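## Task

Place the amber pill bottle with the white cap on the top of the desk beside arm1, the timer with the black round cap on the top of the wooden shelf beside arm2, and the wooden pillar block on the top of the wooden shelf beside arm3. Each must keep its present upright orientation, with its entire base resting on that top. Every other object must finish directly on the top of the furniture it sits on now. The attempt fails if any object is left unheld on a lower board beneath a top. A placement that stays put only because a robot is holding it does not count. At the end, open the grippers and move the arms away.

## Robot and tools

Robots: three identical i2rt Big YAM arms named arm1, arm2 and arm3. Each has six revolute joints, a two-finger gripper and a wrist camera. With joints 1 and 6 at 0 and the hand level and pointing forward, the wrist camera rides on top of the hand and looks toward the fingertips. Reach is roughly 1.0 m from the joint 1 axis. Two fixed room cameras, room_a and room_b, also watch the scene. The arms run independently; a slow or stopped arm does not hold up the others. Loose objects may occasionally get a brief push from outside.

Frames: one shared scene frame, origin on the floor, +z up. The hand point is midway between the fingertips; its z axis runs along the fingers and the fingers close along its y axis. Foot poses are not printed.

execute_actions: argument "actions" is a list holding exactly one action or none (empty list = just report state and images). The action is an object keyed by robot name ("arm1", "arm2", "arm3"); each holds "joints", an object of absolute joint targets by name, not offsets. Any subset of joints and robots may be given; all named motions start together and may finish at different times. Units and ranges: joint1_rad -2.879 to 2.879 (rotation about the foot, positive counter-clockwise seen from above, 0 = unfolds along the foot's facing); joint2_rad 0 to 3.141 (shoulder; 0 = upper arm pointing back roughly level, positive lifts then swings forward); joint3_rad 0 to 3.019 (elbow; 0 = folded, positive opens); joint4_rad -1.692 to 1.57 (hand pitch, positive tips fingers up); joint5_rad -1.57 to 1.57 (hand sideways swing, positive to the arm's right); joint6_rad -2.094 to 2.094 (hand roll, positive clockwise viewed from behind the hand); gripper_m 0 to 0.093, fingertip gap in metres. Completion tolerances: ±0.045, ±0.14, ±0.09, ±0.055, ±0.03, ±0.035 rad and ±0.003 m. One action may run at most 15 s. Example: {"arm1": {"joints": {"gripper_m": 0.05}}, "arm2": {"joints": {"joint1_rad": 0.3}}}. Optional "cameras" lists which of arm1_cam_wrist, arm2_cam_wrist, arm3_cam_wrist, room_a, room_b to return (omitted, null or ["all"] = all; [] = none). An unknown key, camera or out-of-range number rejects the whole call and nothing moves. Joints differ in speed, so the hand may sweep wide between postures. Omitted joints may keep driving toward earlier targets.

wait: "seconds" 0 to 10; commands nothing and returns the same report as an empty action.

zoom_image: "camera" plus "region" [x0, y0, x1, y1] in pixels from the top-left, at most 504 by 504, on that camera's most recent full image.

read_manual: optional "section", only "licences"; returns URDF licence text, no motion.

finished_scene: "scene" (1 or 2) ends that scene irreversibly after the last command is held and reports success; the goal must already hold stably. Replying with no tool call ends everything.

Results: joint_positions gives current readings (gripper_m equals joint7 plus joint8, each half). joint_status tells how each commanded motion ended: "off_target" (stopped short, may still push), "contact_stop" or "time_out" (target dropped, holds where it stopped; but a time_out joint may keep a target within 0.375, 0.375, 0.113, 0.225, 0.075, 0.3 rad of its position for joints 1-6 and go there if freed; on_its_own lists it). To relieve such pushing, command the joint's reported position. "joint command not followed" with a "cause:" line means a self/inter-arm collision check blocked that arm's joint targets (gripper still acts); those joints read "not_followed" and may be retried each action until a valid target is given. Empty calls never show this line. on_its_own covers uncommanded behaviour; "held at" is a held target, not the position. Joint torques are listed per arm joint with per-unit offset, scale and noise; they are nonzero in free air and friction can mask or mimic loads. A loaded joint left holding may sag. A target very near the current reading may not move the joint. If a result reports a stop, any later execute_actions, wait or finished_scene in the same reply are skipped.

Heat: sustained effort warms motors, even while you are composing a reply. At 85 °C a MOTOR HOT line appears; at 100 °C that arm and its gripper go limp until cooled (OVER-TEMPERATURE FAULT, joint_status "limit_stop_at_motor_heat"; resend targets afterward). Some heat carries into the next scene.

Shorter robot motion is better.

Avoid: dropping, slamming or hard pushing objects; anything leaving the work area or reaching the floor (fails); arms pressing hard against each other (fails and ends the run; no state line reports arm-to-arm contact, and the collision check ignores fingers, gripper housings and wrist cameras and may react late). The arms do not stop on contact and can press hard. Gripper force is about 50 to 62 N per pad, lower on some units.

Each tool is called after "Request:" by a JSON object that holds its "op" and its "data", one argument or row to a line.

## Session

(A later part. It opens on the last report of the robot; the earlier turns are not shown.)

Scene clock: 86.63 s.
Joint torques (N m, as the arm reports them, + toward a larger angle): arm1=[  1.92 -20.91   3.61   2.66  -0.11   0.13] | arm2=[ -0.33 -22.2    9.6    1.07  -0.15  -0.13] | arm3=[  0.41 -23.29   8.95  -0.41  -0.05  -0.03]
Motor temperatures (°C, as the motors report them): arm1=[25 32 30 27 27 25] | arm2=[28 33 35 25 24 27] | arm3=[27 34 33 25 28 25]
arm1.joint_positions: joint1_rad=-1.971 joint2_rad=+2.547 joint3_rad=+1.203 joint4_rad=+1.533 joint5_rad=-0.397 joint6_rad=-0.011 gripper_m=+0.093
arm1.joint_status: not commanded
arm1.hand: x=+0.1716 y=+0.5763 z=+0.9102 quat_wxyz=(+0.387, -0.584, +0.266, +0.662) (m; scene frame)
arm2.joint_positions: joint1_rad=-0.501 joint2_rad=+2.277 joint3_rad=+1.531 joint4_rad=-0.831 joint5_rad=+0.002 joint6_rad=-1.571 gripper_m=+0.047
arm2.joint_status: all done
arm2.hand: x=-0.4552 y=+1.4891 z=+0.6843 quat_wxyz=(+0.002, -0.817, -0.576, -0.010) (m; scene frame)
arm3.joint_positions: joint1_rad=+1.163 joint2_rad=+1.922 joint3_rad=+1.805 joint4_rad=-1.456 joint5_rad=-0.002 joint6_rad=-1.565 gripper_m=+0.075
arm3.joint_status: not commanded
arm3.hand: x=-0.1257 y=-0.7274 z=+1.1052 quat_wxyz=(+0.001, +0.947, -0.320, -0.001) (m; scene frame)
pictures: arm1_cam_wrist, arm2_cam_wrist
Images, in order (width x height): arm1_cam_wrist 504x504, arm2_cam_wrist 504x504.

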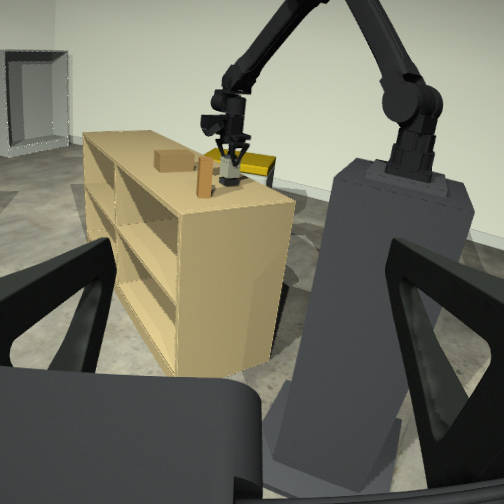

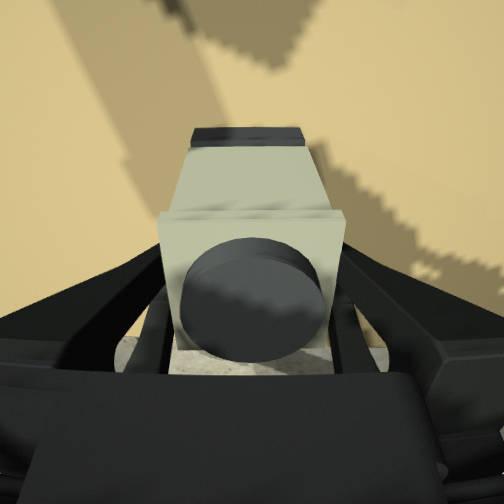

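Request:
{"op": "execute_actions", "data": {
  "actions": [
    {"arm2":{"joints":{"joint3_rad":1.51,"joint4_rad":-0.80}}}
  ],
  "cameras": ["arm2_cam_wrist"]
}}

Request:
{"op": "execute_actions", "data": {
  "actions": [
    {"arm2":{"joints":{"gripper_m":0.093}}}
  ],
  "cameras": ["arm2_cam_wrist"]
}}

Request:
{"op": "execute_actions", "data": {
  "actions": [
    {"arm2":{"joints":{"joint2_rad":2.08,"joint4_rad":-1.01}}}
  ],
  "cameras": []
}}

Request:
{"op": "execute_actions", "data": {
  "actions": [
    {"arm2":{"joints":{"joint1_rad":-0.245,"joint2_rad":1.99,"joint3_rad":1.33,"joint4_rad":-0.9,"joint6_rad":-0.92}}}
  ],
  "cameras": ["arm2_cam_wrist","arm1_cam_wrist"]
}}

Scene clock: 96.07 s.
Joint torques (N m, as the arm reports them, + toward a larger angle): arm1=[  1.9  -20.93   3.64   2.67  -0.1    0.13] | arm2=[ -0.39 -22.1    8.17   1.01  -0.13  -0.13] | arm3=[  0.23 -23.26   8.97  -0.38  -0.04  -0.03]
Motor temperatures (°C, as the motors report them): arm1=[25 32 29 27 27 25] | arm2=[28 33 34 25 24 27] | arm3=[27 34 33 25 28 25]
arm1.joint_positions: joint1_rad=-1.971 joint2_rad=+2.547 joint3_rad=+1.203 joint4_rad=+1.533 joint5_rad=-0.397 joint6_rad=-0.011 gripper_m=+0.093
arm1.joint_status: not commanded
arm1.hand: x=+0.1716 y=+0.5763 z=+0.9102 quat_wxyz=(+0.387, -0.584, +0.266, +0.662) (m; scene frame)
arm2.joint_positions: joint1_rad=-0.501 joint2_rad=+2.277 joint3_rad=+1.514 joint4_rad=-0.810 joint5_rad=+0.002 joint6_rad=-1.571 gripper_m=+0.047
arm2.joint_status: all done
arm2.hand: x=-0.4519 y=+1.4878 z=+0.6795 quat_wxyz=(+0.003, -0.817, -0.576, -0.008) (m; scene frame)
arm3.joint_positions: joint1_rad=+1.163 joint2_rad=+1.922 joint3_rad=+1.805 joint4_rad=-1.456 joint5_rad=-0.002 joint6_rad=-1.565 gripper_m=+0.075
arm3.joint_status: not commanded
arm3.hand: x=-0.1257 y=-0.7274 z=+1.1052 quat_wxyz=(+0.001, +0.947, -0.320, -0.001) (m; scene frame)
pictures: arm2_cam_wrist
Images, in order (width x height): arm2_cam_wrist 504x504.

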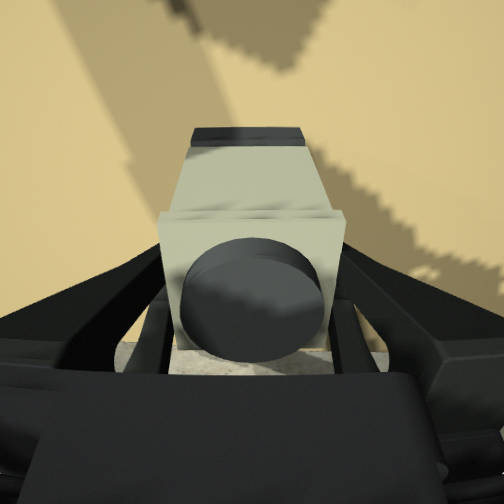

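Scene clock: 96.77 s.
Joint torques (N m, as the arm reports them, + toward a larger angle): arm1=[  1.9  -20.91   3.62   2.67  -0.1    0.13] | arm2=[ -0.37 -22.08   8.27   1.    -0.13  -0.12] | arm3=[  0.37 -23.3    9.    -0.37  -0.04  -0.01]
Motor temperatures (°C, as the motors report them): arm1=[25 32 29 27 27 25] | arm2=[28 33 34 25 24 27] | arm3=[27 34 33 25 28 25]
arm1.joint_positions: joint1_rad=-1.971 joint2_rad=+2.547 joint3_rad=+1.203 joint4_rad=+1.533 joint5_rad=-0.397 joint6_rad=-0.011 gripper_m=+0.093
arm1.joint_status: not commanded
arm1.hand: x=+0.1716 y=+0.5763 z=+0.9102 quat_wxyz=(+0.387, -0.584, +0.266, +0.662) (m; scene frame)
arm2.joint_positions: joint1_rad=-0.501 joint2_rad=+2.277 joint3_rad=+1.513 joint4_rad=-0.810 joint5_rad=+0.002 joint6_rad=-1.571 gripper_m=+0.093
arm2.joint_status: all done
arm2.hand: x=-0.4513 y=+1.4876 z=+0.6792 quat_wxyz=(+0.003, -0.817, -0.576, -0.008) (m; scene frame)
arm3.joint_positions: joint1_rad=+1.163 joint2_rad=+1.922 joint3_rad=+1.805 joint4_rad=-1.456 joint5_rad=-0.002 joint6_rad=-1.565 gripper_m=+0.075
arm3.joint_status: not commanded
arm3.hand: x=-0.1257 y=-0.7274 z=+1.1052 quat_wxyz=(+0.001, +0.947, -0.320, -0.001) (m; scene frame)
pictures: arm2_cam_wrist
Images, in order (width x height): arm2_cam_wrist 504x504.

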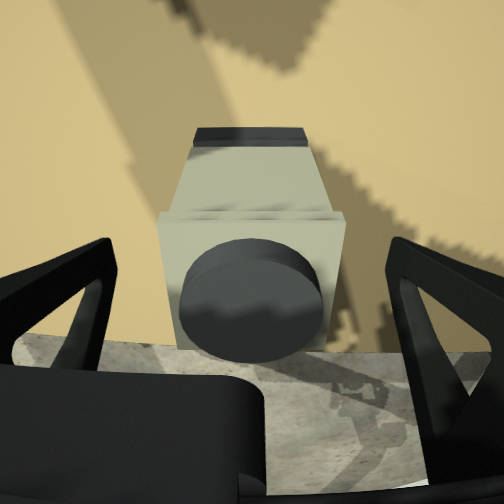

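Scene clock: 97.83 s.
Joint torques (N m, as the arm reports them, + toward a larger angle): arm1=[  1.9  -20.89   3.64   2.67  -0.1    0.13] | arm2=[ -0.39 -17.85  11.05   0.38  -0.12  -0.12] | arm3=[  0.41 -23.24   9.01  -0.37  -0.03  -0.02]
Motor temperatures (°C, as the motors report them): arm1=[25 32 29 27 27 25] | arm2=[28 33 34 25 24 27] | arm3=[27 34 33 25 28 25]
arm1.joint_positions: joint1_rad=-1.971 joint2_rad=+2.547 joint3_rad=+1.203 joint4_rad=+1.533 joint5_rad=-0.397 joint6_rad=-0.011 gripper_m=+0.093
arm1.joint_status: not commanded
arm1.hand: x=+0.1716 y=+0.5763 z=+0.9102 quat_wxyz=(+0.387, -0.584, +0.266, +0.662) (m; scene frame)
arm2.joint_positions: joint1_rad=-0.501 joint2_rad=+2.050 joint3_rad=+1.500 joint4_rad=-0.999 joint5_rad=+0.002 joint6_rad=-1.571 gripper_m=+0.093
arm2.joint_status: all done
arm2.hand: x=-0.4461 y=+1.4837 z=+0.8049 quat_wxyz=(+0.014, -0.817, -0.576, -0.001) (m; scene frame)
arm3.joint_positions: joint1_rad=+1.163 joint2_rad=+1.922 joint3_rad=+1.805 joint4_rad=-1.456 joint5_rad=-0.002 joint6_rad=-1.565 gripper_m=+0.075
arm3.joint_status: not commanded
arm3.hand: x=-0.1257 y=-0.7274 z=+1.1052 quat_wxyz=(+0.001, +0.947, -0.320, -0.001) (m; scene frame)
pictures: none
No camera images: the call's "cameras" was empty. Leave "cameras" out to get every camera's image.

Scene clock: 99.50 s.
Joint torques (N m, as the arm reports them, + toward a larger angle): arm1=[  1.87 -20.95   3.62   2.65  -0.1    0.12] | arm2=[ -0.57 -20.25   9.28   1.08   0.01   0.05] | arm3=[  0.33 -23.32   9.01  -0.38  -0.05  -0.01]
Motor temperatures (°C, as the motors report them): arm1=[25 32 29 27 27 25] | arm2=[28 33 34 25 24 27] | arm3=[27 34 33 25 28 25]
arm1.joint_positions: joint1_rad=-1.971 joint2_rad=+2.547 joint3_rad=+1.203 joint4_rad=+1.533 joint5_rad=-0.397 joint6_rad=-0.011 gripper_m=+0.093
arm1.joint_status: not commanded
arm1.hand: x=+0.1716 y=+0.5763 z=+0.9102 quat_wxyz=(+0.387, -0.584, +0.266, +0.662) (m; scene frame)
arm2.joint_positions: joint1_rad=-0.245 joint2_rad=+2.003 joint3_rad=+1.330 joint4_rad=-0.912 joint5_rad=-0.002 joint6_rad=-0.930 gripper_m=+0.093
arm2.joint_status: all done
arm2.hand: x=-0.4279 y=+1.3326 z=+0.7749 quat_wxyz=(+0.001, -0.912, -0.409, -0.011) (m; scene frame)
arm3.joint_positions: joint1_rad=+1.163 joint2_rad=+1.922 joint3_rad=+1.805 joint4_rad=-1.456 joint5_rad=-0.002 joint6_rad=-1.565 gripper_m=+0.075
arm3.joint_status: not commanded
arm3.hand: x=-0.1257 y=-0.7274 z=+1.1052 quat_wxyz=(+0.001, +0.947, -0.320, -0.001) (m; scene frame)
pictures: arm1_cam_wrist, arm2_cam_wrist
Images, in order (width x height): arm1_cam_wrist 504x504, arm2_cam_wrist 504x504.

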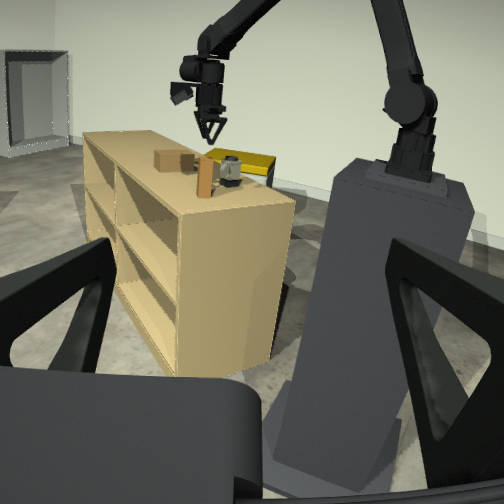

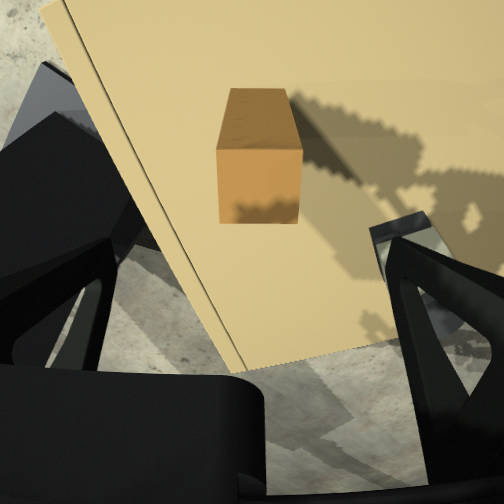

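Request:
{"op": "execute_actions", "data": {
  "actions": [
    {"arm2":{"joints":{"joint2_rad":2.145,"joint4_rad":-0.75}}}
  ],
  "cameras": ["arm2_cam_wrist","arm1_cam_wrist"]
}}

Scene clock: 142.20 s.
Joint torques (N m, as the arm reports them, + toward a larger angle): arm1=[  1.91 -20.94   3.64   2.67  -0.1    0.13] | arm2=[ -0.76 -19.33   8.92   1.1    0.     0.04] | arm3=[  0.37 -23.32   9.02  -0.39  -0.03  -0.01]
Motor temperatures (°C, as the motors report them): arm1=[25 32 29 27 27 25] | arm2=[28 33 34 25 24 27] | arm3=[27 35 34 25 28 25]
arm1.joint_positions: joint1_rad=-1.971 joint2_rad=+2.547 joint3_rad=+1.203 joint4_rad=+1.533 joint5_rad=-0.397 joint6_rad=-0.011 gripper_m=+0.093
arm1.joint_status: not commanded
arm1.hand: x=+0.1716 y=+0.5763 z=+0.9102 quat_wxyz=(+0.387, -0.584, +0.266, +0.662) (m; scene frame)
arm2.joint_positions: joint1_rad=-0.245 joint2_rad=+2.139 joint3_rad=+1.322 joint4_rad=-0.760 joint5_rad=-0.002 joint6_rad=-0.929 gripper_m=+0.093
arm2.joint_status: all done
arm2.hand: x=-0.4328 y=+1.3341 z=+0.7015 quat_wxyz=(+0.003, -0.913, -0.409, -0.008) (m; scene frame)
arm3.joint_positions: joint1_rad=+1.163 joint2_rad=+1.922 joint3_rad=+1.805 joint4_rad=-1.456 joint5_rad=-0.002 joint6_rad=-1.565 gripper_m=+0.075
arm3.joint_status: not commanded
arm3.hand: x=-0.1257 y=-0.7274 z=+1.1052 quat_wxyz=(+0.001, +0.947, -0.320, -0.001) (m; scene frame)
pictures: arm1_cam_wrist, arm2_cam_wrist
Images, in order (width x height): arm1_cam_wrist 504x504, arm2_cam_wrist 504x504.

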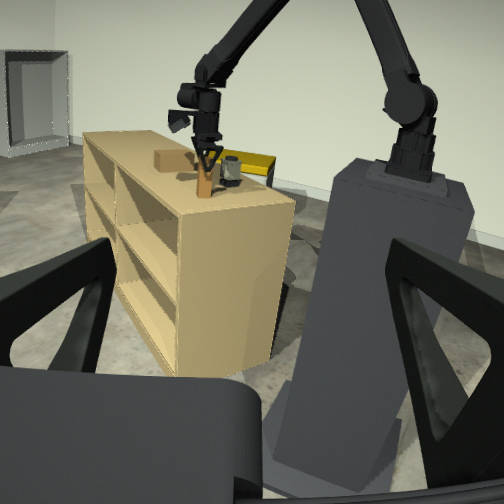

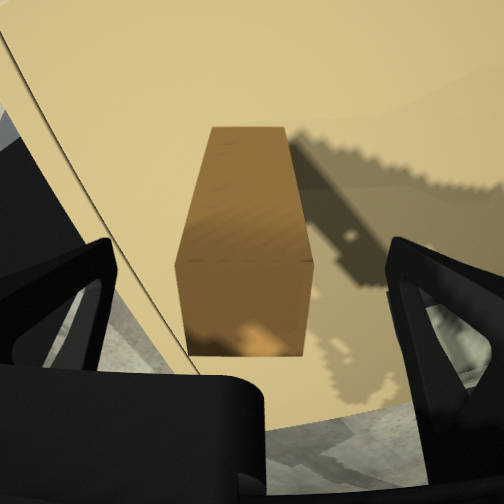

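Request:
{"op": "execute_actions", "data": {
  "actions": [
    {"arm2":{"joints":{"gripper_m":0}},"arm1":{"joints":{"joint5_rad":0}}}
  ],
  "cameras": []
}}

Request:
{"op": "execute_actions", "data": {
  "actions": [
    {"arm2":{"joints":{"joint2_rad":2.03,"joint4_rad":-0.88}}}
  ],
  "cameras": []
}}

Request:
{"op": "execute_actions", "data": {
  "actions": [
    {"arm2":{"joints":{"joint1_rad":1.606,"joint2_rad":1.855,"joint3_rad":1.875,"joint4_rad":-1.565,"joint6_rad":-1.58}}}
  ],
  "cameras": ["arm1_cam_wrist"]
}}

Request:
{"op": "execute_actions", "data": {
  "actions": [
    {"arm1":{"joints":{"joint3_rad":1.575,"joint4_rad":1.25}}}
  ],
  "cameras": ["arm1_cam_wrist","arm2_cam_wrist"]
}}

Scene clock: 152.47 s.
Joint torques (N m, as the arm reports them, + toward a larger angle): arm1=[  1.87 -20.99   3.67   2.67   0.05   0.12] | arm2=[ -0.8  -19.5    8.98   1.03  -0.01   0.04] | arm3=[  0.54 -23.35   9.06  -0.37  -0.03  -0.02]
Motor temperatures (°C, as the motors report them): arm1=[25 32 29 27 27 25] | arm2=[28 33 34 25 24 27] | arm3=[27 35 34 25 28 25]
arm1.joint_positions: joint1_rad=-1.971 joint2_rad=+2.547 joint3_rad=+1.203 joint4_rad=+1.533 joint5_rad=-0.003 joint6_rad=-0.011 gripper_m=+0.093
arm1.joint_status: all done
arm1.hand: x=+0.2334 y=+0.6027 z=+0.9138 quat_wxyz=(+0.494, -0.498, +0.392, +0.596) (m; scene frame)
arm2.joint_positions: joint1_rad=-0.245 joint2_rad=+2.139 joint3_rad=+1.322 joint4_rad=-0.760 joint5_rad=-0.001 joint6_rad=-0.929 gripper_m=+0.035
arm2.joint_status: gripper_m off_target (ended at +0.035, target +0.000)
arm2.hand: x=-0.4327 y=+1.3342 z=+0.7015 quat_wxyz=(+0.003, -0.913, -0.409, -0.009) (m; scene frame)
arm3.joint_positions: joint1_rad=+1.163 joint2_rad=+1.922 joint3_rad=+1.805 joint4_rad=-1.456 joint5_rad=-0.002 joint6_rad=-1.565 gripper_m=+0.075
arm3.joint_status: not commanded
arm3.hand: x=-0.1257 y=-0.7274 z=+1.1052 quat_wxyz=(+0.001, +0.947, -0.320, -0.001) (m; scene frame)
pictures: none
No camera images: the call's "cameras" was empty. Leave "cameras" out to get every camera's image.

Scene clock: 153.47 s.
Joint torques (N m, as the arm reports them, + toward a larger angle): arm1=[  1.9  -20.99   3.68   2.69   0.05   0.12] | arm2=[ -0.68 -18.59   9.88   0.35  -0.01   0.04] | arm3=[  0.35 -23.36   8.95  -0.4   -0.02  -0.03]
Motor temperatures (°C, as the motors report them): arm1=[25 32 29 27 27 25] | arm2=[28 33 34 25 24 27] | arm3=[27 35 34 25 28 25]
arm1.joint_positions: joint1_rad=-1.971 joint2_rad=+2.547 joint3_rad=+1.203 joint4_rad=+1.533 joint5_rad=-0.003 joint6_rad=-0.011 gripper_m=+0.093
arm1.joint_status: not commanded
arm1.hand: x=+0.2334 y=+0.6027 z=+0.9138 quat_wxyz=(+0.494, -0.498, +0.392, +0.596) (m; scene frame)
arm2.joint_positions: joint1_rad=-0.245 joint2_rad=+2.026 joint3_rad=+1.322 joint4_rad=-0.870 joint5_rad=-0.001 joint6_rad=-0.929 gripper_m=+0.035
arm2.joint_status: all done
arm2.hand: x=-0.4304 y=+1.3331 z=+0.7607 quat_wxyz=(+0.004, -0.913, -0.409, -0.007) (m; scene frame)
arm3.joint_positions: joint1_rad=+1.163 joint2_rad=+1.922 joint3_rad=+1.805 joint4_rad=-1.456 joint5_rad=-0.002 joint6_rad=-1.565 gripper_m=+0.075
arm3.joint_status: not commanded
arm3.hand: x=-0.1257 y=-0.7274 z=+1.1052 quat_wxyz=(+0.001, +0.947, -0.320, -0.001) (m; scene frame)
pictures: none
No camera images: the call's "cameras" was empty. Leave "cameras" out to get every camera's image.

Scene clock: 155.60 s.
Joint torques (N m, as the arm reports them, + toward a larger angle): arm1=[  1.88 -20.96   3.68   2.69   0.05   0.12] | arm2=[ -1.18 -18.9   13.24   0.3   -0.02  -0.13] | arm3=[  0.37 -23.32   9.01  -0.44  -0.04  -0.01]
Motor temperatures (°C, as the motors report them): arm1=[25 32 29 27 27 25] | arm2=[28 33 34 25 24 27] | arm3=[27 35 34 25 28 25]
arm1.joint_positions: joint1_rad=-1.971 joint2_rad=+2.547 joint3_rad=+1.203 joint4_rad=+1.533 joint5_rad=-0.003 joint6_rad=-0.011 gripper_m=+0.093
arm1.joint_status: not commanded
arm1.hand: x=+0.2334 y=+0.6027 z=+0.9138 quat_wxyz=(+0.494, -0.498, +0.392, +0.596) (m; scene frame)
arm2.joint_positions: joint1_rad=+1.615 joint2_rad=+1.850 joint3_rad=+1.858 joint4_rad=-1.554 joint5_rad=-0.002 joint6_rad=-1.570 gripper_m=+0.035
arm2.joint_status: all done
arm2.hand: x=+0.2219 y=+0.7139 z=+1.0409 quat_wxyz=(-0.006, +0.101, -0.995, +0.005) (m; scene frame)
arm3.joint_positions: joint1_rad=+1.163 joint2_rad=+1.922 joint3_rad=+1.805 joint4_rad=-1.456 joint5_rad=-0.002 joint6_rad=-1.565 gripper_m=+0.075
arm3.joint_status: not commanded
arm3.hand: x=-0.1257 y=-0.7274 z=+1.1052 quat_wxyz=(+0.001, +0.947, -0.320, -0.001) (m; scene frame)
pictures: arm1_cam_wrist
Images, in order (width x height): arm1_cam_wrist 504x504.

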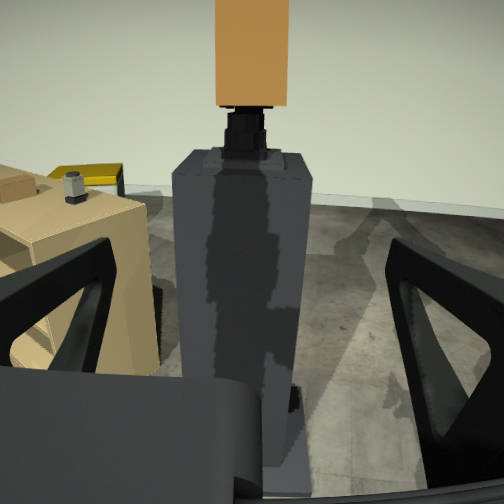

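Scene clock: 156.73 s.
Joint torques (N m, as the arm reports them, + toward a larger angle): arm1=[  1.87 -24.42  10.34   1.32   0.05   0.12] | arm2=[ -1.03 -19.22  13.31   0.31  -0.02  -0.14] | arm3=[  0.51 -23.25   9.01  -0.37  -0.03  -0.02]
Motor temperatures (°C, as the motors report them): arm1=[25 32 29 27 27 25] | arm2=[28 33 34 25 24 27] | arm3=[27 35 34 25 28 25]
arm1.joint_positions: joint1_rad=-1.971 joint2_rad=+2.547 joint3_rad=+1.541 joint4_rad=+1.262 joint5_rad=-0.003 joint6_rad=-0.011 gripper_m=+0.093
arm1.joint_status: all done
arm1.hand: x=+0.2091 y=+0.7145 z=+0.9806 quat_wxyz=(+0.507, -0.478, +0.375, +0.612) (m; scene frame)
arm2.joint_positions: joint1_rad=+1.615 joint2_rad=+1.850 joint3_rad=+1.858 joint4_rad=-1.554 joint5_rad=-0.002 joint6_rad=-1.570 gripper_m=+0.035
arm2.joint_status: not commanded
arm2.hand: x=+0.2219 y=+0.7139 z=+1.0409 quat_wxyz=(-0.006, +0.101, -0.995, +0.005) (m; scene frame)
arm3.joint_positions: joint1_rad=+1.163 joint2_rad=+1.922 joint3_rad=+1.805 joint4_rad=-1.456 joint5_rad=-0.002 joint6_rad=-1.565 gripper_m=+0.075
arm3.joint_status: not commanded
arm3.hand: x=-0.1257 y=-0.7274 z=+1.1052 quat_wxyz=(+0.001, +0.947, -0.320, -0.001) (m; scene frame)
pictures: arm1_cam_wrist, arm2_cam_wrist
Images, in order (width x height): arm1_cam_wrist 504x504, arm2_cam_wrist 504x504.

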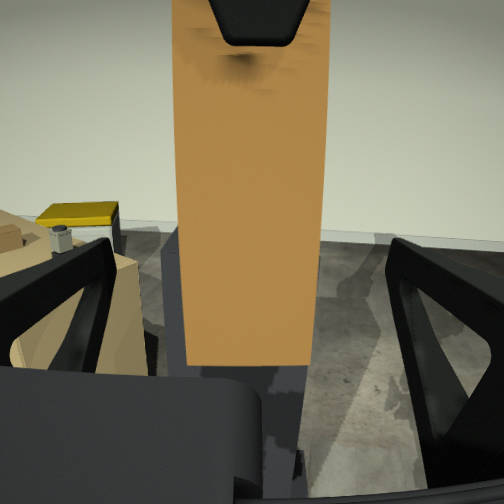

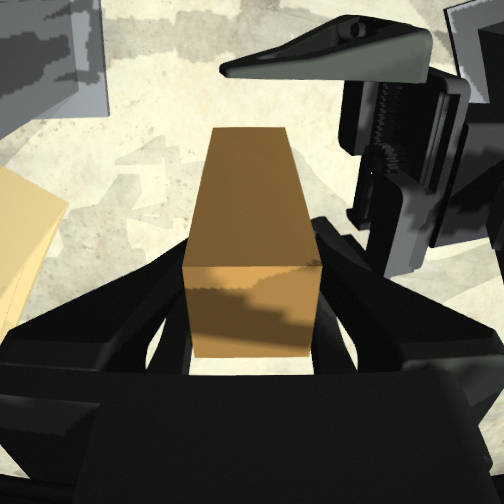

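Request:
{"op": "execute_actions", "data": {
  "actions": []
}}

Request:
{"op": "execute_actions", "data": {
  "actions": [
    {"arm1":{"joints":{"gripper_m":0}}}
  ],
  "cameras": ["arm1_cam_wrist"]
}}

Scene clock: 169.73 s.
Joint torques (N m, as the arm reports them, + toward a larger angle): arm1=[  1.87 -24.39  10.35   1.33   0.06   0.12] | arm2=[ -0.95 -19.26  13.3    0.31  -0.02  -0.14] | arm3=[  0.3  -23.35   8.98  -0.36  -0.03  -0.03]
Motor temperatures (°C, as the motors report them): arm1=[25 33 30 27 27 25] | arm2=[28 33 35 25 24 27] | arm3=[27 35 34 25 28 25]
arm1.joint_positions: joint1_rad=-1.971 joint2_rad=+2.547 joint3_rad=+1.541 joint4_rad=+1.262 joint5_rad=-0.003 joint6_rad=-0.011 gripper_m=+0.093
arm1.joint_status: all done
arm1.hand: x=+0.2091 y=+0.7145 z=+0.9806 quat_wxyz=(+0.507, -0.478, +0.375, +0.612) (m; scene frame)
arm2.joint_positions: joint1_rad=+1.615 joint2_rad=+1.850 joint3_rad=+1.858 joint4_rad=-1.554 joint5_rad=-0.002 joint6_rad=-1.570 gripper_m=+0.035
arm2.joint_status: not commanded
arm2.hand: x=+0.2219 y=+0.7139 z=+1.0409 quat_wxyz=(-0.006, +0.101, -0.995, +0.005) (m; scene frame)
arm3.joint_positions: joint1_rad=+1.163 joint2_rad=+1.922 joint3_rad=+1.805 joint4_rad=-1.456 joint5_rad=-0.002 joint6_rad=-1.565 gripper_m=+0.075
arm3.joint_status: not commanded
arm3.hand: x=-0.1257 y=-0.7274 z=+1.1052 quat_wxyz=(+0.001, +0.947, -0.320, -0.001) (m; scene frame)
pictures: arm1_cam_wrist, arm2_cam_wrist, arm3_cam_wrist, room_a, room_b
Images, in order (width x height): arm1_cam_wrist 504x504, arm2_cam_wrist 504x504, arm3_cam_wrist 504x504, room_a 672x504, room_b 672x504.

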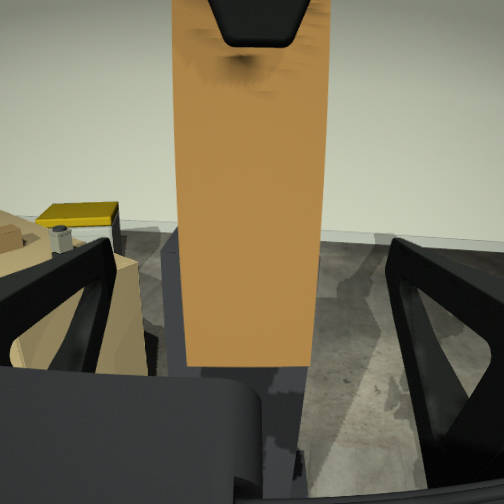

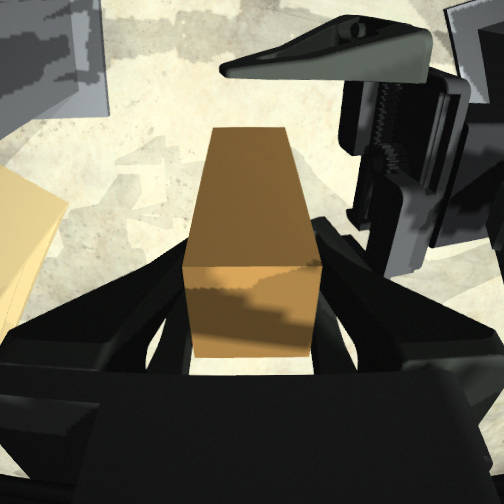

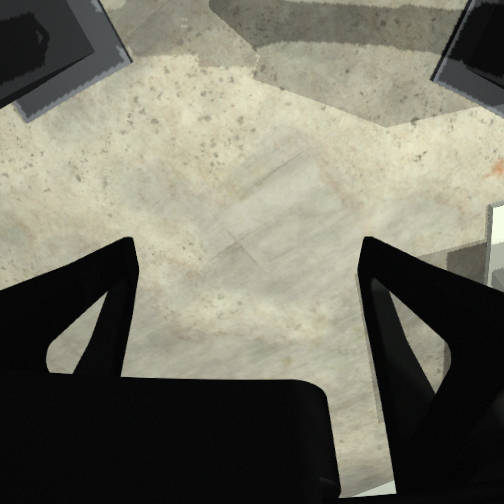

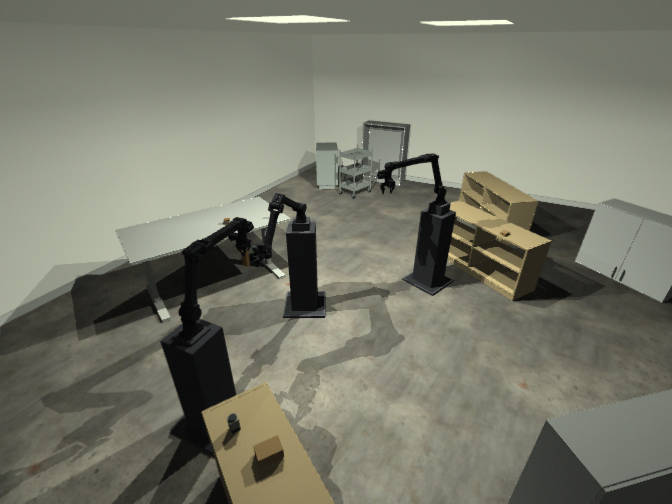

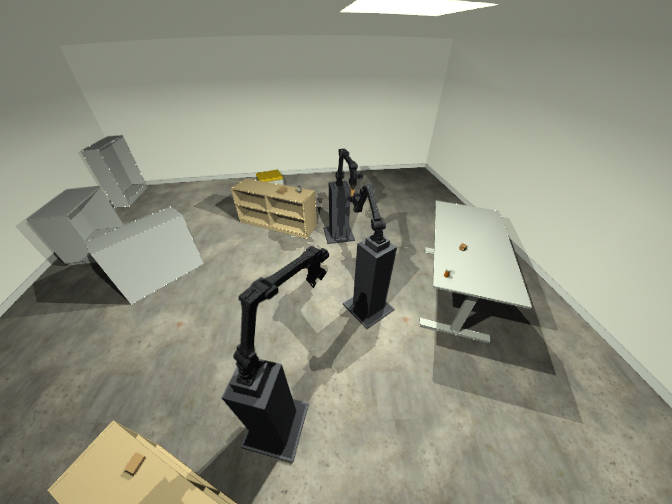

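Scene clock: 170.43 s.
Joint torques (N m, as the arm reports them, + toward a larger angle): arm1=[  1.94 -24.33  10.36   1.38   0.07   0.1 ] | arm2=[ -1.03 -19.19  13.31   0.32   0.    -0.15] | arm3=[  0.23 -23.48   9.    -0.38  -0.03  -0.02]
Motor temperatures (°C, as the motors report them): arm1=[25 33 30 27 27 25] | arm2=[28 33 35 25 24 27] | arm3=[27 35 34 25 28 25]
arm1.joint_positions: joint1_rad=-1.971 joint2_rad=+2.547 joint3_rad=+1.541 joint4_rad=+1.261 joint5_rad=-0.004 joint6_rad=-0.009 gripper_m=+0.035
arm1.joint_status: gripper_m off_target (ended at +0.035, target +0.000)
arm1.hand: x=+0.2089 y=+0.7145 z=+0.9804 quat_wxyz=(+0.506, -0.478, +0.375, +0.612) (m; scene frame)
arm2.joint_positions: joint1_rad=+1.615 joint2_rad=+1.850 joint3_rad=+1.858 joint4_rad=-1.555 joint5_rad=-0.003 joint6_rad=-1.569 gripper_m=+0.035
arm2.joint_status: not commanded
arm2.hand: x=+0.2220 y=+0.7141 z=+1.0409 quat_wxyz=(-0.006, +0.100, -0.995, +0.005) (m; scene frame)
arm3.joint_positions: joint1_rad=+1.163 joint2_rad=+1.922 joint3_rad=+1.805 joint4_rad=-1.456 joint5_rad=-0.002 joint6_rad=-1.565 gripper_m=+0.075
arm3.joint_status: not commanded
arm3.hand: x=-0.1257 y=-0.7274 z=+1.1052 quat_wxyz=(+0.001, +0.947, -0.320, -0.001) (m; scene frame)
pictures: arm1_cam_wrist
Images, in order (width x height): arm1_cam_wrist 504x504.

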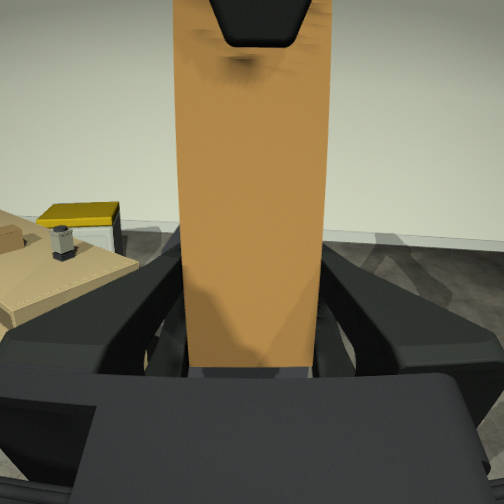

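Request:
{"op": "execute_actions", "data": {
  "actions": [
    {"arm2":{"joints":{"gripper_m":0.075}}}
  ],
  "cameras": []
}}

Request:
{"op": "execute_actions", "data": {
  "actions": [
    {"arm1":{"joints":{"joint1_rad":0.31,"joint4_rad":1.31}}}
  ],
  "cameras": ["arm1_cam_wrist","arm3_cam_wrist","room_b"]
}}

Scene clock: 174.87 s.
Joint torques (N m, as the arm reports them, + toward a larger angle): arm1=[  1.84 -24.2   10.3    1.5    0.04   0.1 ] | arm2=[ -0.96 -19.17  13.3    0.35   0.    -0.15] | arm3=[  0.35 -23.38   9.03  -0.37  -0.02  -0.02]
Motor temperatures (°C, as the motors report them): arm1=[25 33 31 27 27 25] | arm2=[28 33 36 25 24 27] | arm3=[27 35 34 25 28 25]
arm1.joint_positions: joint1_rad=-1.971 joint2_rad=+2.547 joint3_rad=+1.541 joint4_rad=+1.258 joint5_rad=-0.003 joint6_rad=-0.009 gripper_m=+0.035
arm1.joint_status: not commanded
arm1.hand: x=+0.2090 y=+0.7148 z=+0.9795 quat_wxyz=(+0.505, -0.479, +0.377, +0.611) (m; scene frame)
arm2.joint_positions: joint1_rad=+1.615 joint2_rad=+1.850 joint3_rad=+1.858 joint4_rad=-1.555 joint5_rad=-0.003 joint6_rad=-1.570 gripper_m=+0.075
arm2.joint_status: all done
arm2.hand: x=+0.2220 y=+0.7141 z=+1.0409 quat_wxyz=(-0.006, +0.101, -0.995, +0.005) (m; scene frame)
arm3.joint_positions: joint1_rad=+1.163 joint2_rad=+1.922 joint3_rad=+1.805 joint4_rad=-1.456 joint5_rad=-0.002 joint6_rad=-1.565 gripper_m=+0.075
arm3.joint_status: not commanded
arm3.hand: x=-0.1257 y=-0.7274 z=+1.1052 quat_wxyz=(+0.001, +0.947, -0.320, -0.001) (m; scene frame)
pictures: none
No camera images: the call's "cameras" was empty. Leave "cameras" out to get every camera's image.

Scene clock: 177.30 s.
Joint torques (N m, as the arm reports them, + toward a larger angle): arm1=[  0.96 -24.47   8.55   2.89   0.02   0.1 ] | arm2=[ -1.06 -19.22  13.31   0.33   0.    -0.14] | arm3=[  0.51 -23.4    9.    -0.38  -0.04  -0.01]
Motor temperatures (°C, as the motors report them): arm1=[26 33 31 27 27 25] | arm2=[28 33 36 25 24 27] | arm3=[27 35 34 25 28 25]
arm1.joint_positions: joint1_rad=+0.316 joint2_rad=+2.547 joint3_rad=+1.558 joint4_rad=+1.277 joint5_rad=-0.002 joint6_rad=-0.009 gripper_m=+0.034
arm1.joint_status: all done
arm1.hand: x=-0.1183 y=-0.7376 z=+0.9713 quat_wxyz=(-0.353, -0.540, -0.271, +0.714) (m; scene frame)
arm2.joint_positions: joint1_rad=+1.615 joint2_rad=+1.850 joint3_rad=+1.858 joint4_rad=-1.555 joint5_rad=-0.003 joint6_rad=-1.570 gripper_m=+0.075
arm2.joint_status: not commanded
arm2.hand: x=+0.2220 y=+0.7141 z=+1.0409 quat_wxyz=(-0.006, +0.101, -0.995, +0.005) (m; scene frame)
arm3.joint_positions: joint1_rad=+1.163 joint2_rad=+1.922 joint3_rad=+1.805 joint4_rad=-1.456 joint5_rad=-0.002 joint6_rad=-1.565 gripper_m=+0.075
arm3.joint_status: not commanded
arm3.hand: x=-0.1257 y=-0.7274 z=+1.1052 quat_wxyz=(+0.001, +0.947, -0.320, -0.001) (m; scene frame)
pictures: arm1_cam_wrist, arm3_cam_wrist, room_b
Images, in order (width x height): arm1_cam_wrist 504x504, arm3_cam_wrist 504x504, room_b 672x504.

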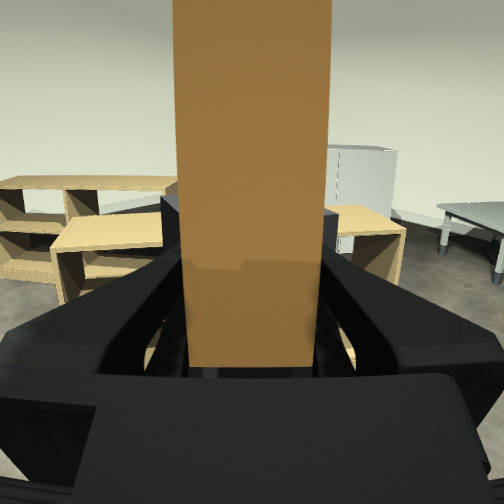

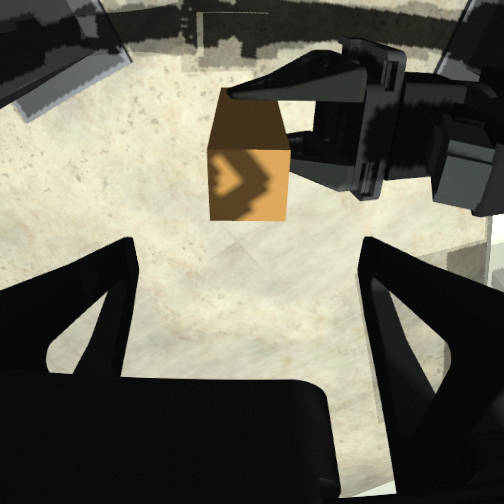

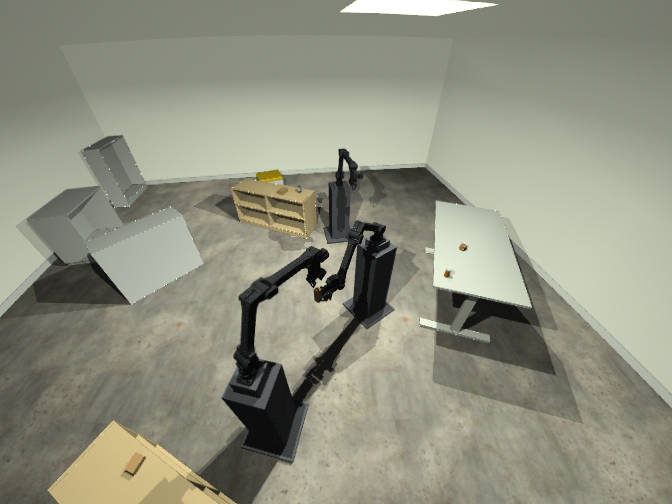

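Request:
{"op": "execute_actions", "data": {
  "actions": [
    {"arm3":{"joints":{"joint2_rad":1.98,"joint3_rad":1.70,"joint4_rad":-1.28}}}
  ],
  "cameras": ["arm1_cam_wrist","arm3_cam_wrist"]
}}

Scene clock: 182.87 s.
Joint torques (N m, as the arm reports them, + toward a larger angle): arm1=[  1.22 -24.47   8.55   2.89   0.02   0.1 ] | arm2=[ -1.05 -19.16  13.32   0.34   0.01  -0.14] | arm3=[  0.36 -21.73   8.87   0.58  -0.03  -0.03]
Motor temperatures (°C, as the motors report them): arm1=[25 33 31 27 27 25] | arm2=[28 33 36 25 24 27] | arm3=[27 35 34 25 28 25]
arm1.joint_positions: joint1_rad=+0.316 joint2_rad=+2.547 joint3_rad=+1.558 joint4_rad=+1.277 joint5_rad=-0.002 joint6_rad=-0.009 gripper_m=+0.034
arm1.joint_status: not commanded
arm1.hand: x=-0.1183 y=-0.7376 z=+0.9713 quat_wxyz=(-0.353, -0.540, -0.271, +0.714) (m; scene frame)
arm2.joint_positions: joint1_rad=+1.615 joint2_rad=+1.850 joint3_rad=+1.858 joint4_rad=-1.555 joint5_rad=-0.003 joint6_rad=-1.570 gripper_m=+0.075
arm2.joint_status: not commanded
arm2.hand: x=+0.2220 y=+0.7141 z=+1.0409 quat_wxyz=(-0.006, +0.101, -0.995, +0.005) (m; scene frame)
arm3.joint_positions: joint1_rad=+1.163 joint2_rad=+1.964 joint3_rad=+1.693 joint4_rad=-1.295 joint5_rad=-0.002 joint6_rad=-1.565 gripper_m=+0.075
arm3.joint_status: all done
arm3.hand: x=-0.1231 y=-0.7240 z=+1.0394 quat_wxyz=(-0.002, +0.947, -0.320, +0.000) (m; scene frame)
pictures: arm1_cam_wrist, arm3_cam_wrist
Images, in order (width x height): arm1_cam_wrist 504x504, arm3_cam_wrist 504x504.

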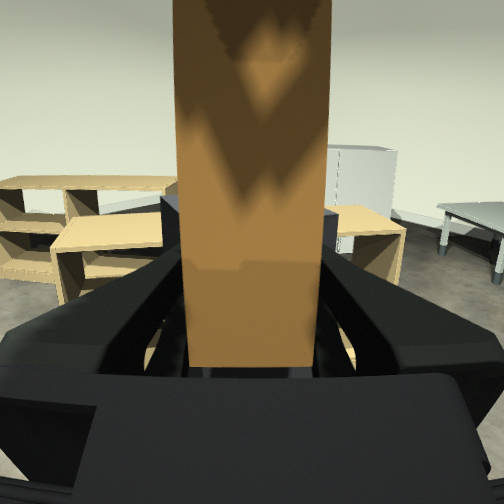

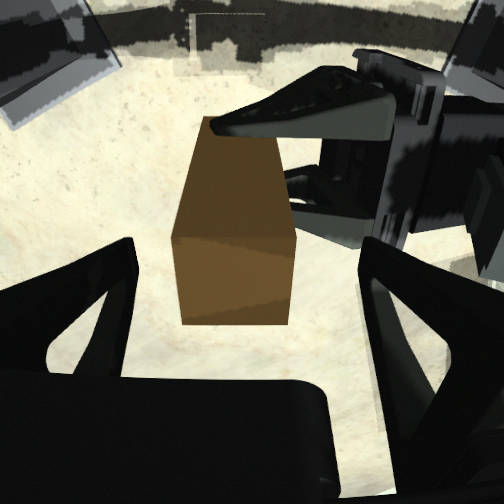

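Request:
{"op": "execute_actions", "data": {
  "actions": [
    {"arm3":{"joints":{"joint2_rad":2.002,"joint4_rad":-1.25}}}
  ],
  "cameras": ["arm3_cam_wrist"]
}}

Request:
{"op": "execute_actions", "data": {
  "actions": [
    {"arm3":{"joints":{"gripper_m":0}}}
  ],
  "cameras": ["arm1_cam_wrist","arm3_cam_wrist"]
}}

Scene clock: 188.33 s.
Joint torques (N m, as the arm reports them, + toward a larger angle): arm1=[  1.17 -24.47   8.55   2.89   0.02   0.1 ] | arm2=[ -1.02 -19.26  13.33   0.32   0.    -0.14] | arm3=[  0.37 -20.13   8.94   0.66  -0.04  -0.01]
Motor temperatures (°C, as the motors report them): arm1=[25 33 31 27 27 25] | arm2=[28 33 36 25 24 27] | arm3=[27 35 34 25 28 25]
arm1.joint_positions: joint1_rad=+0.316 joint2_rad=+2.547 joint3_rad=+1.558 joint4_rad=+1.277 joint5_rad=-0.002 joint6_rad=-0.009 gripper_m=+0.034
arm1.joint_status: not commanded
arm1.hand: x=-0.1183 y=-0.7376 z=+0.9713 quat_wxyz=(-0.353, -0.540, -0.271, +0.714) (m; scene frame)
arm2.joint_positions: joint1_rad=+1.615 joint2_rad=+1.850 joint3_rad=+1.858 joint4_rad=-1.555 joint5_rad=-0.003 joint6_rad=-1.570 gripper_m=+0.075
arm2.joint_status: not commanded
arm2.hand: x=+0.2220 y=+0.7141 z=+1.0409 quat_wxyz=(-0.006, +0.101, -0.995, +0.005) (m; scene frame)
arm3.joint_positions: joint1_rad=+1.163 joint2_rad=+1.964 joint3_rad=+1.693 joint4_rad=-1.266 joint5_rad=-0.002 joint6_rad=-1.565 gripper_m=+0.075
arm3.joint_status: all done
arm3.hand: x=-0.1188 y=-0.7182 z=+1.0393 quat_wxyz=(-0.016, +0.947, -0.320, +0.005) (m; scene frame)
pictures: arm3_cam_wrist
Images, in order (width x height): arm3_cam_wrist 504x504.

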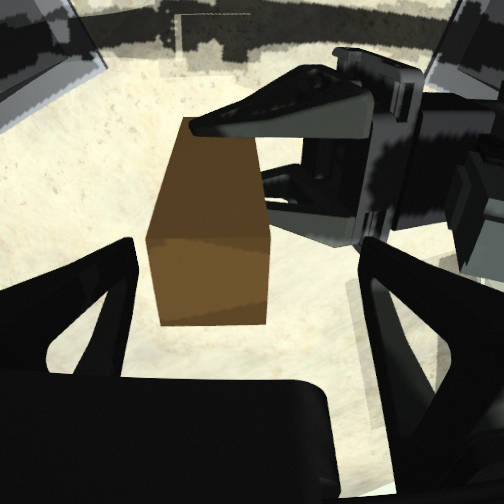

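Scene clock: 189.00 s.
Joint torques (N m, as the arm reports them, + toward a larger angle): arm1=[  1.25 -24.84   8.5    2.57   0.01   0.09] | arm2=[ -0.99 -19.27  13.32   0.35   0.01  -0.13] | arm3=[  0.31 -19.98   9.28   0.67  -0.03  -0.01]
Motor temperatures (°C, as the motors report them): arm1=[25 33 31 27 27 25] | arm2=[28 33 36 25 24 27] | arm3=[27 35 34 25 28 25]
arm1.joint_positions: joint1_rad=+0.316 joint2_rad=+2.552 joint3_rad=+1.558 joint4_rad=+1.285 joint5_rad=-0.002 joint6_rad=-0.009 gripper_m=+0.034
arm1.joint_status: not commanded
arm1.hand: x=-0.1177 y=-0.7367 z=+0.9693 quat_wxyz=(-0.353, -0.539, -0.271, +0.715) (m; scene frame)
arm2.joint_positions: joint1_rad=+1.615 joint2_rad=+1.850 joint3_rad=+1.858 joint4_rad=-1.555 joint5_rad=-0.003 joint6_rad=-1.570 gripper_m=+0.075
arm2.joint_status: not commanded
arm2.hand: x=+0.2220 y=+0.7141 z=+1.0409 quat_wxyz=(-0.006, +0.101, -0.995, +0.005) (m; scene frame)
arm3.joint_positions: joint1_rad=+1.163 joint2_rad=+1.966 joint3_rad=+1.689 joint4_rad=-1.271 joint5_rad=-0.002 joint6_rad=-1.564 gripper_m=+0.035
arm3.joint_status: gripper_m off_target (ended at +0.035, target +0.000)
arm3.hand: x=-0.1205 y=-0.7205 z=+1.0368 quat_wxyz=(-0.011, +0.947, -0.321, +0.003) (m; scene frame)
pictures: arm1_cam_wrist, arm3_cam_wrist
Images, in order (width x height): arm1_cam_wrist 504x504, arm3_cam_wrist 504x504.

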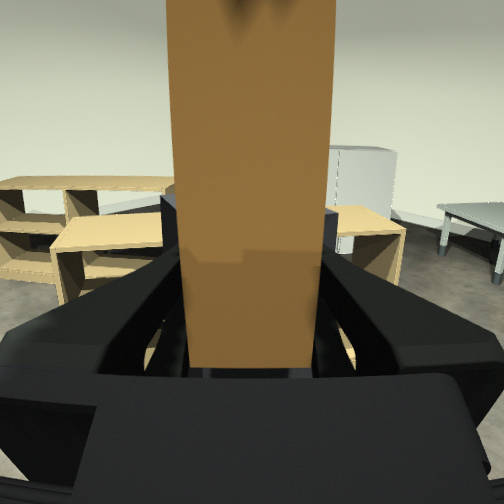

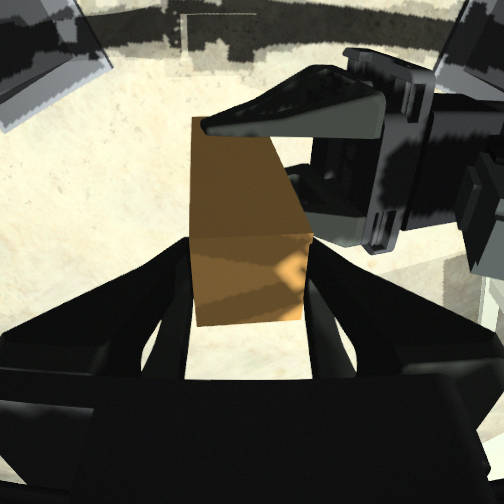

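Request:
{"op": "execute_actions", "data": {
  "actions": [
    {"arm3":{"joints":{"gripper_m":0.075}}}
  ],
  "cameras": []
}}

Request:
{"op": "execute_actions", "data": {
  "actions": [
    {"arm3":{"joints":{"joint3_rad":1.665}}}
  ],
  "cameras": ["arm1_cam_wrist","arm3_cam_wrist"]
}}

Scene clock: 192.97 s.
Joint torques (N m, as the arm reports them, + toward a larger angle): arm1=[  1.17 -24.93   8.48   2.61   0.01   0.1 ] | arm2=[ -1.06 -19.3   13.3    0.34   0.    -0.15] | arm3=[ -0.18 -20.02   9.23   0.64  -0.04  -0.03]
Motor temperatures (°C, as the motors report them): arm1=[25 34 31 27 27 25] | arm2=[28 33 36 25 24 27] | arm3=[27 35 34 25 28 25]
arm1.joint_positions: joint1_rad=+0.316 joint2_rad=+2.552 joint3_rad=+1.558 joint4_rad=+1.285 joint5_rad=-0.002 joint6_rad=-0.009 gripper_m=+0.034
arm1.joint_status: not commanded
arm1.hand: x=-0.1177 y=-0.7367 z=+0.9693 quat_wxyz=(-0.353, -0.539, -0.271, +0.715) (m; scene frame)
arm2.joint_positions: joint1_rad=+1.615 joint2_rad=+1.850 joint3_rad=+1.858 joint4_rad=-1.555 joint5_rad=-0.003 joint6_rad=-1.570 gripper_m=+0.075
arm2.joint_status: not commanded
arm2.hand: x=+0.2220 y=+0.7141 z=+1.0409 quat_wxyz=(-0.006, +0.101, -0.995, +0.005) (m; scene frame)
arm3.joint_positions: joint1_rad=+1.163 joint2_rad=+1.966 joint3_rad=+1.689 joint4_rad=-1.265 joint5_rad=-0.002 joint6_rad=-1.564 gripper_m=+0.075
arm3.joint_status: all done
arm3.hand: x=-0.1196 y=-0.7193 z=+1.0368 quat_wxyz=(-0.014, +0.947, -0.321, +0.004) (m; scene frame)
pictures: none
No camera images: the call's "cameras" was empty. Leave "cameras" out to get every camera's image.

Scene clock: 193.63 s.
Joint torques (N m, as the arm reports them, + toward a larger angle): arm1=[  1.16 -24.82   8.55   2.6    0.01   0.1 ] | arm2=[ -1.04 -19.33  13.33   0.33   0.    -0.14] | arm3=[  0.25 -20.54   8.44   0.48  -0.03  -0.03]
Motor temperatures (°C, as the motors report them): arm1=[25 34 31 27 27 25] | arm2=[28 33 36 25 24 27] | arm3=[27 35 34 25 28 25]
arm1.joint_positions: joint1_rad=+0.316 joint2_rad=+2.552 joint3_rad=+1.558 joint4_rad=+1.285 joint5_rad=-0.002 joint6_rad=-0.009 gripper_m=+0.034
arm1.joint_status: not commanded
arm1.hand: x=-0.1177 y=-0.7367 z=+0.9693 quat_wxyz=(-0.353, -0.539, -0.271, +0.715) (m; scene frame)
arm2.joint_positions: joint1_rad=+1.615 joint2_rad=+1.850 joint3_rad=+1.858 joint4_rad=-1.555 joint5_rad=-0.003 joint6_rad=-1.570 gripper_m=+0.075
arm2.joint_status: not commanded
arm2.hand: x=+0.2220 y=+0.7141 z=+1.0409 quat_wxyz=(-0.006, +0.101, -0.995, +0.005) (m; scene frame)
arm3.joint_positions: joint1_rad=+1.163 joint2_rad=+1.969 joint3_rad=+1.663 joint4_rad=-1.264 joint5_rad=-0.002 joint6_rad=-1.564 gripper_m=+0.075
arm3.joint_status: all done
arm3.hand: x=-0.1249 y=-0.7264 z=+1.0254 quat_wxyz=(-0.001, +0.947, -0.321, +0.000) (m; scene frame)
pictures: arm1_cam_wrist, arm3_cam_wrist
Images, in order (width x height): arm1_cam_wrist 504x504, arm3_cam_wrist 504x504.

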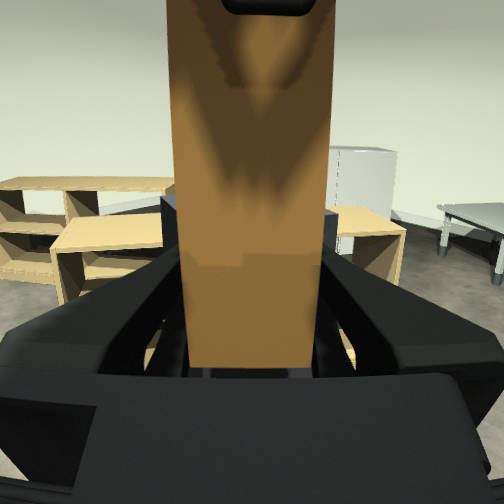

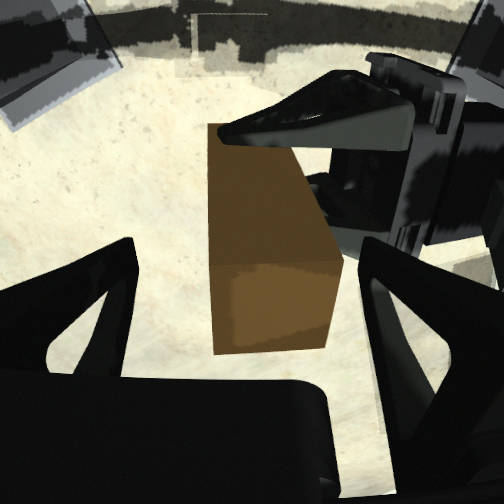

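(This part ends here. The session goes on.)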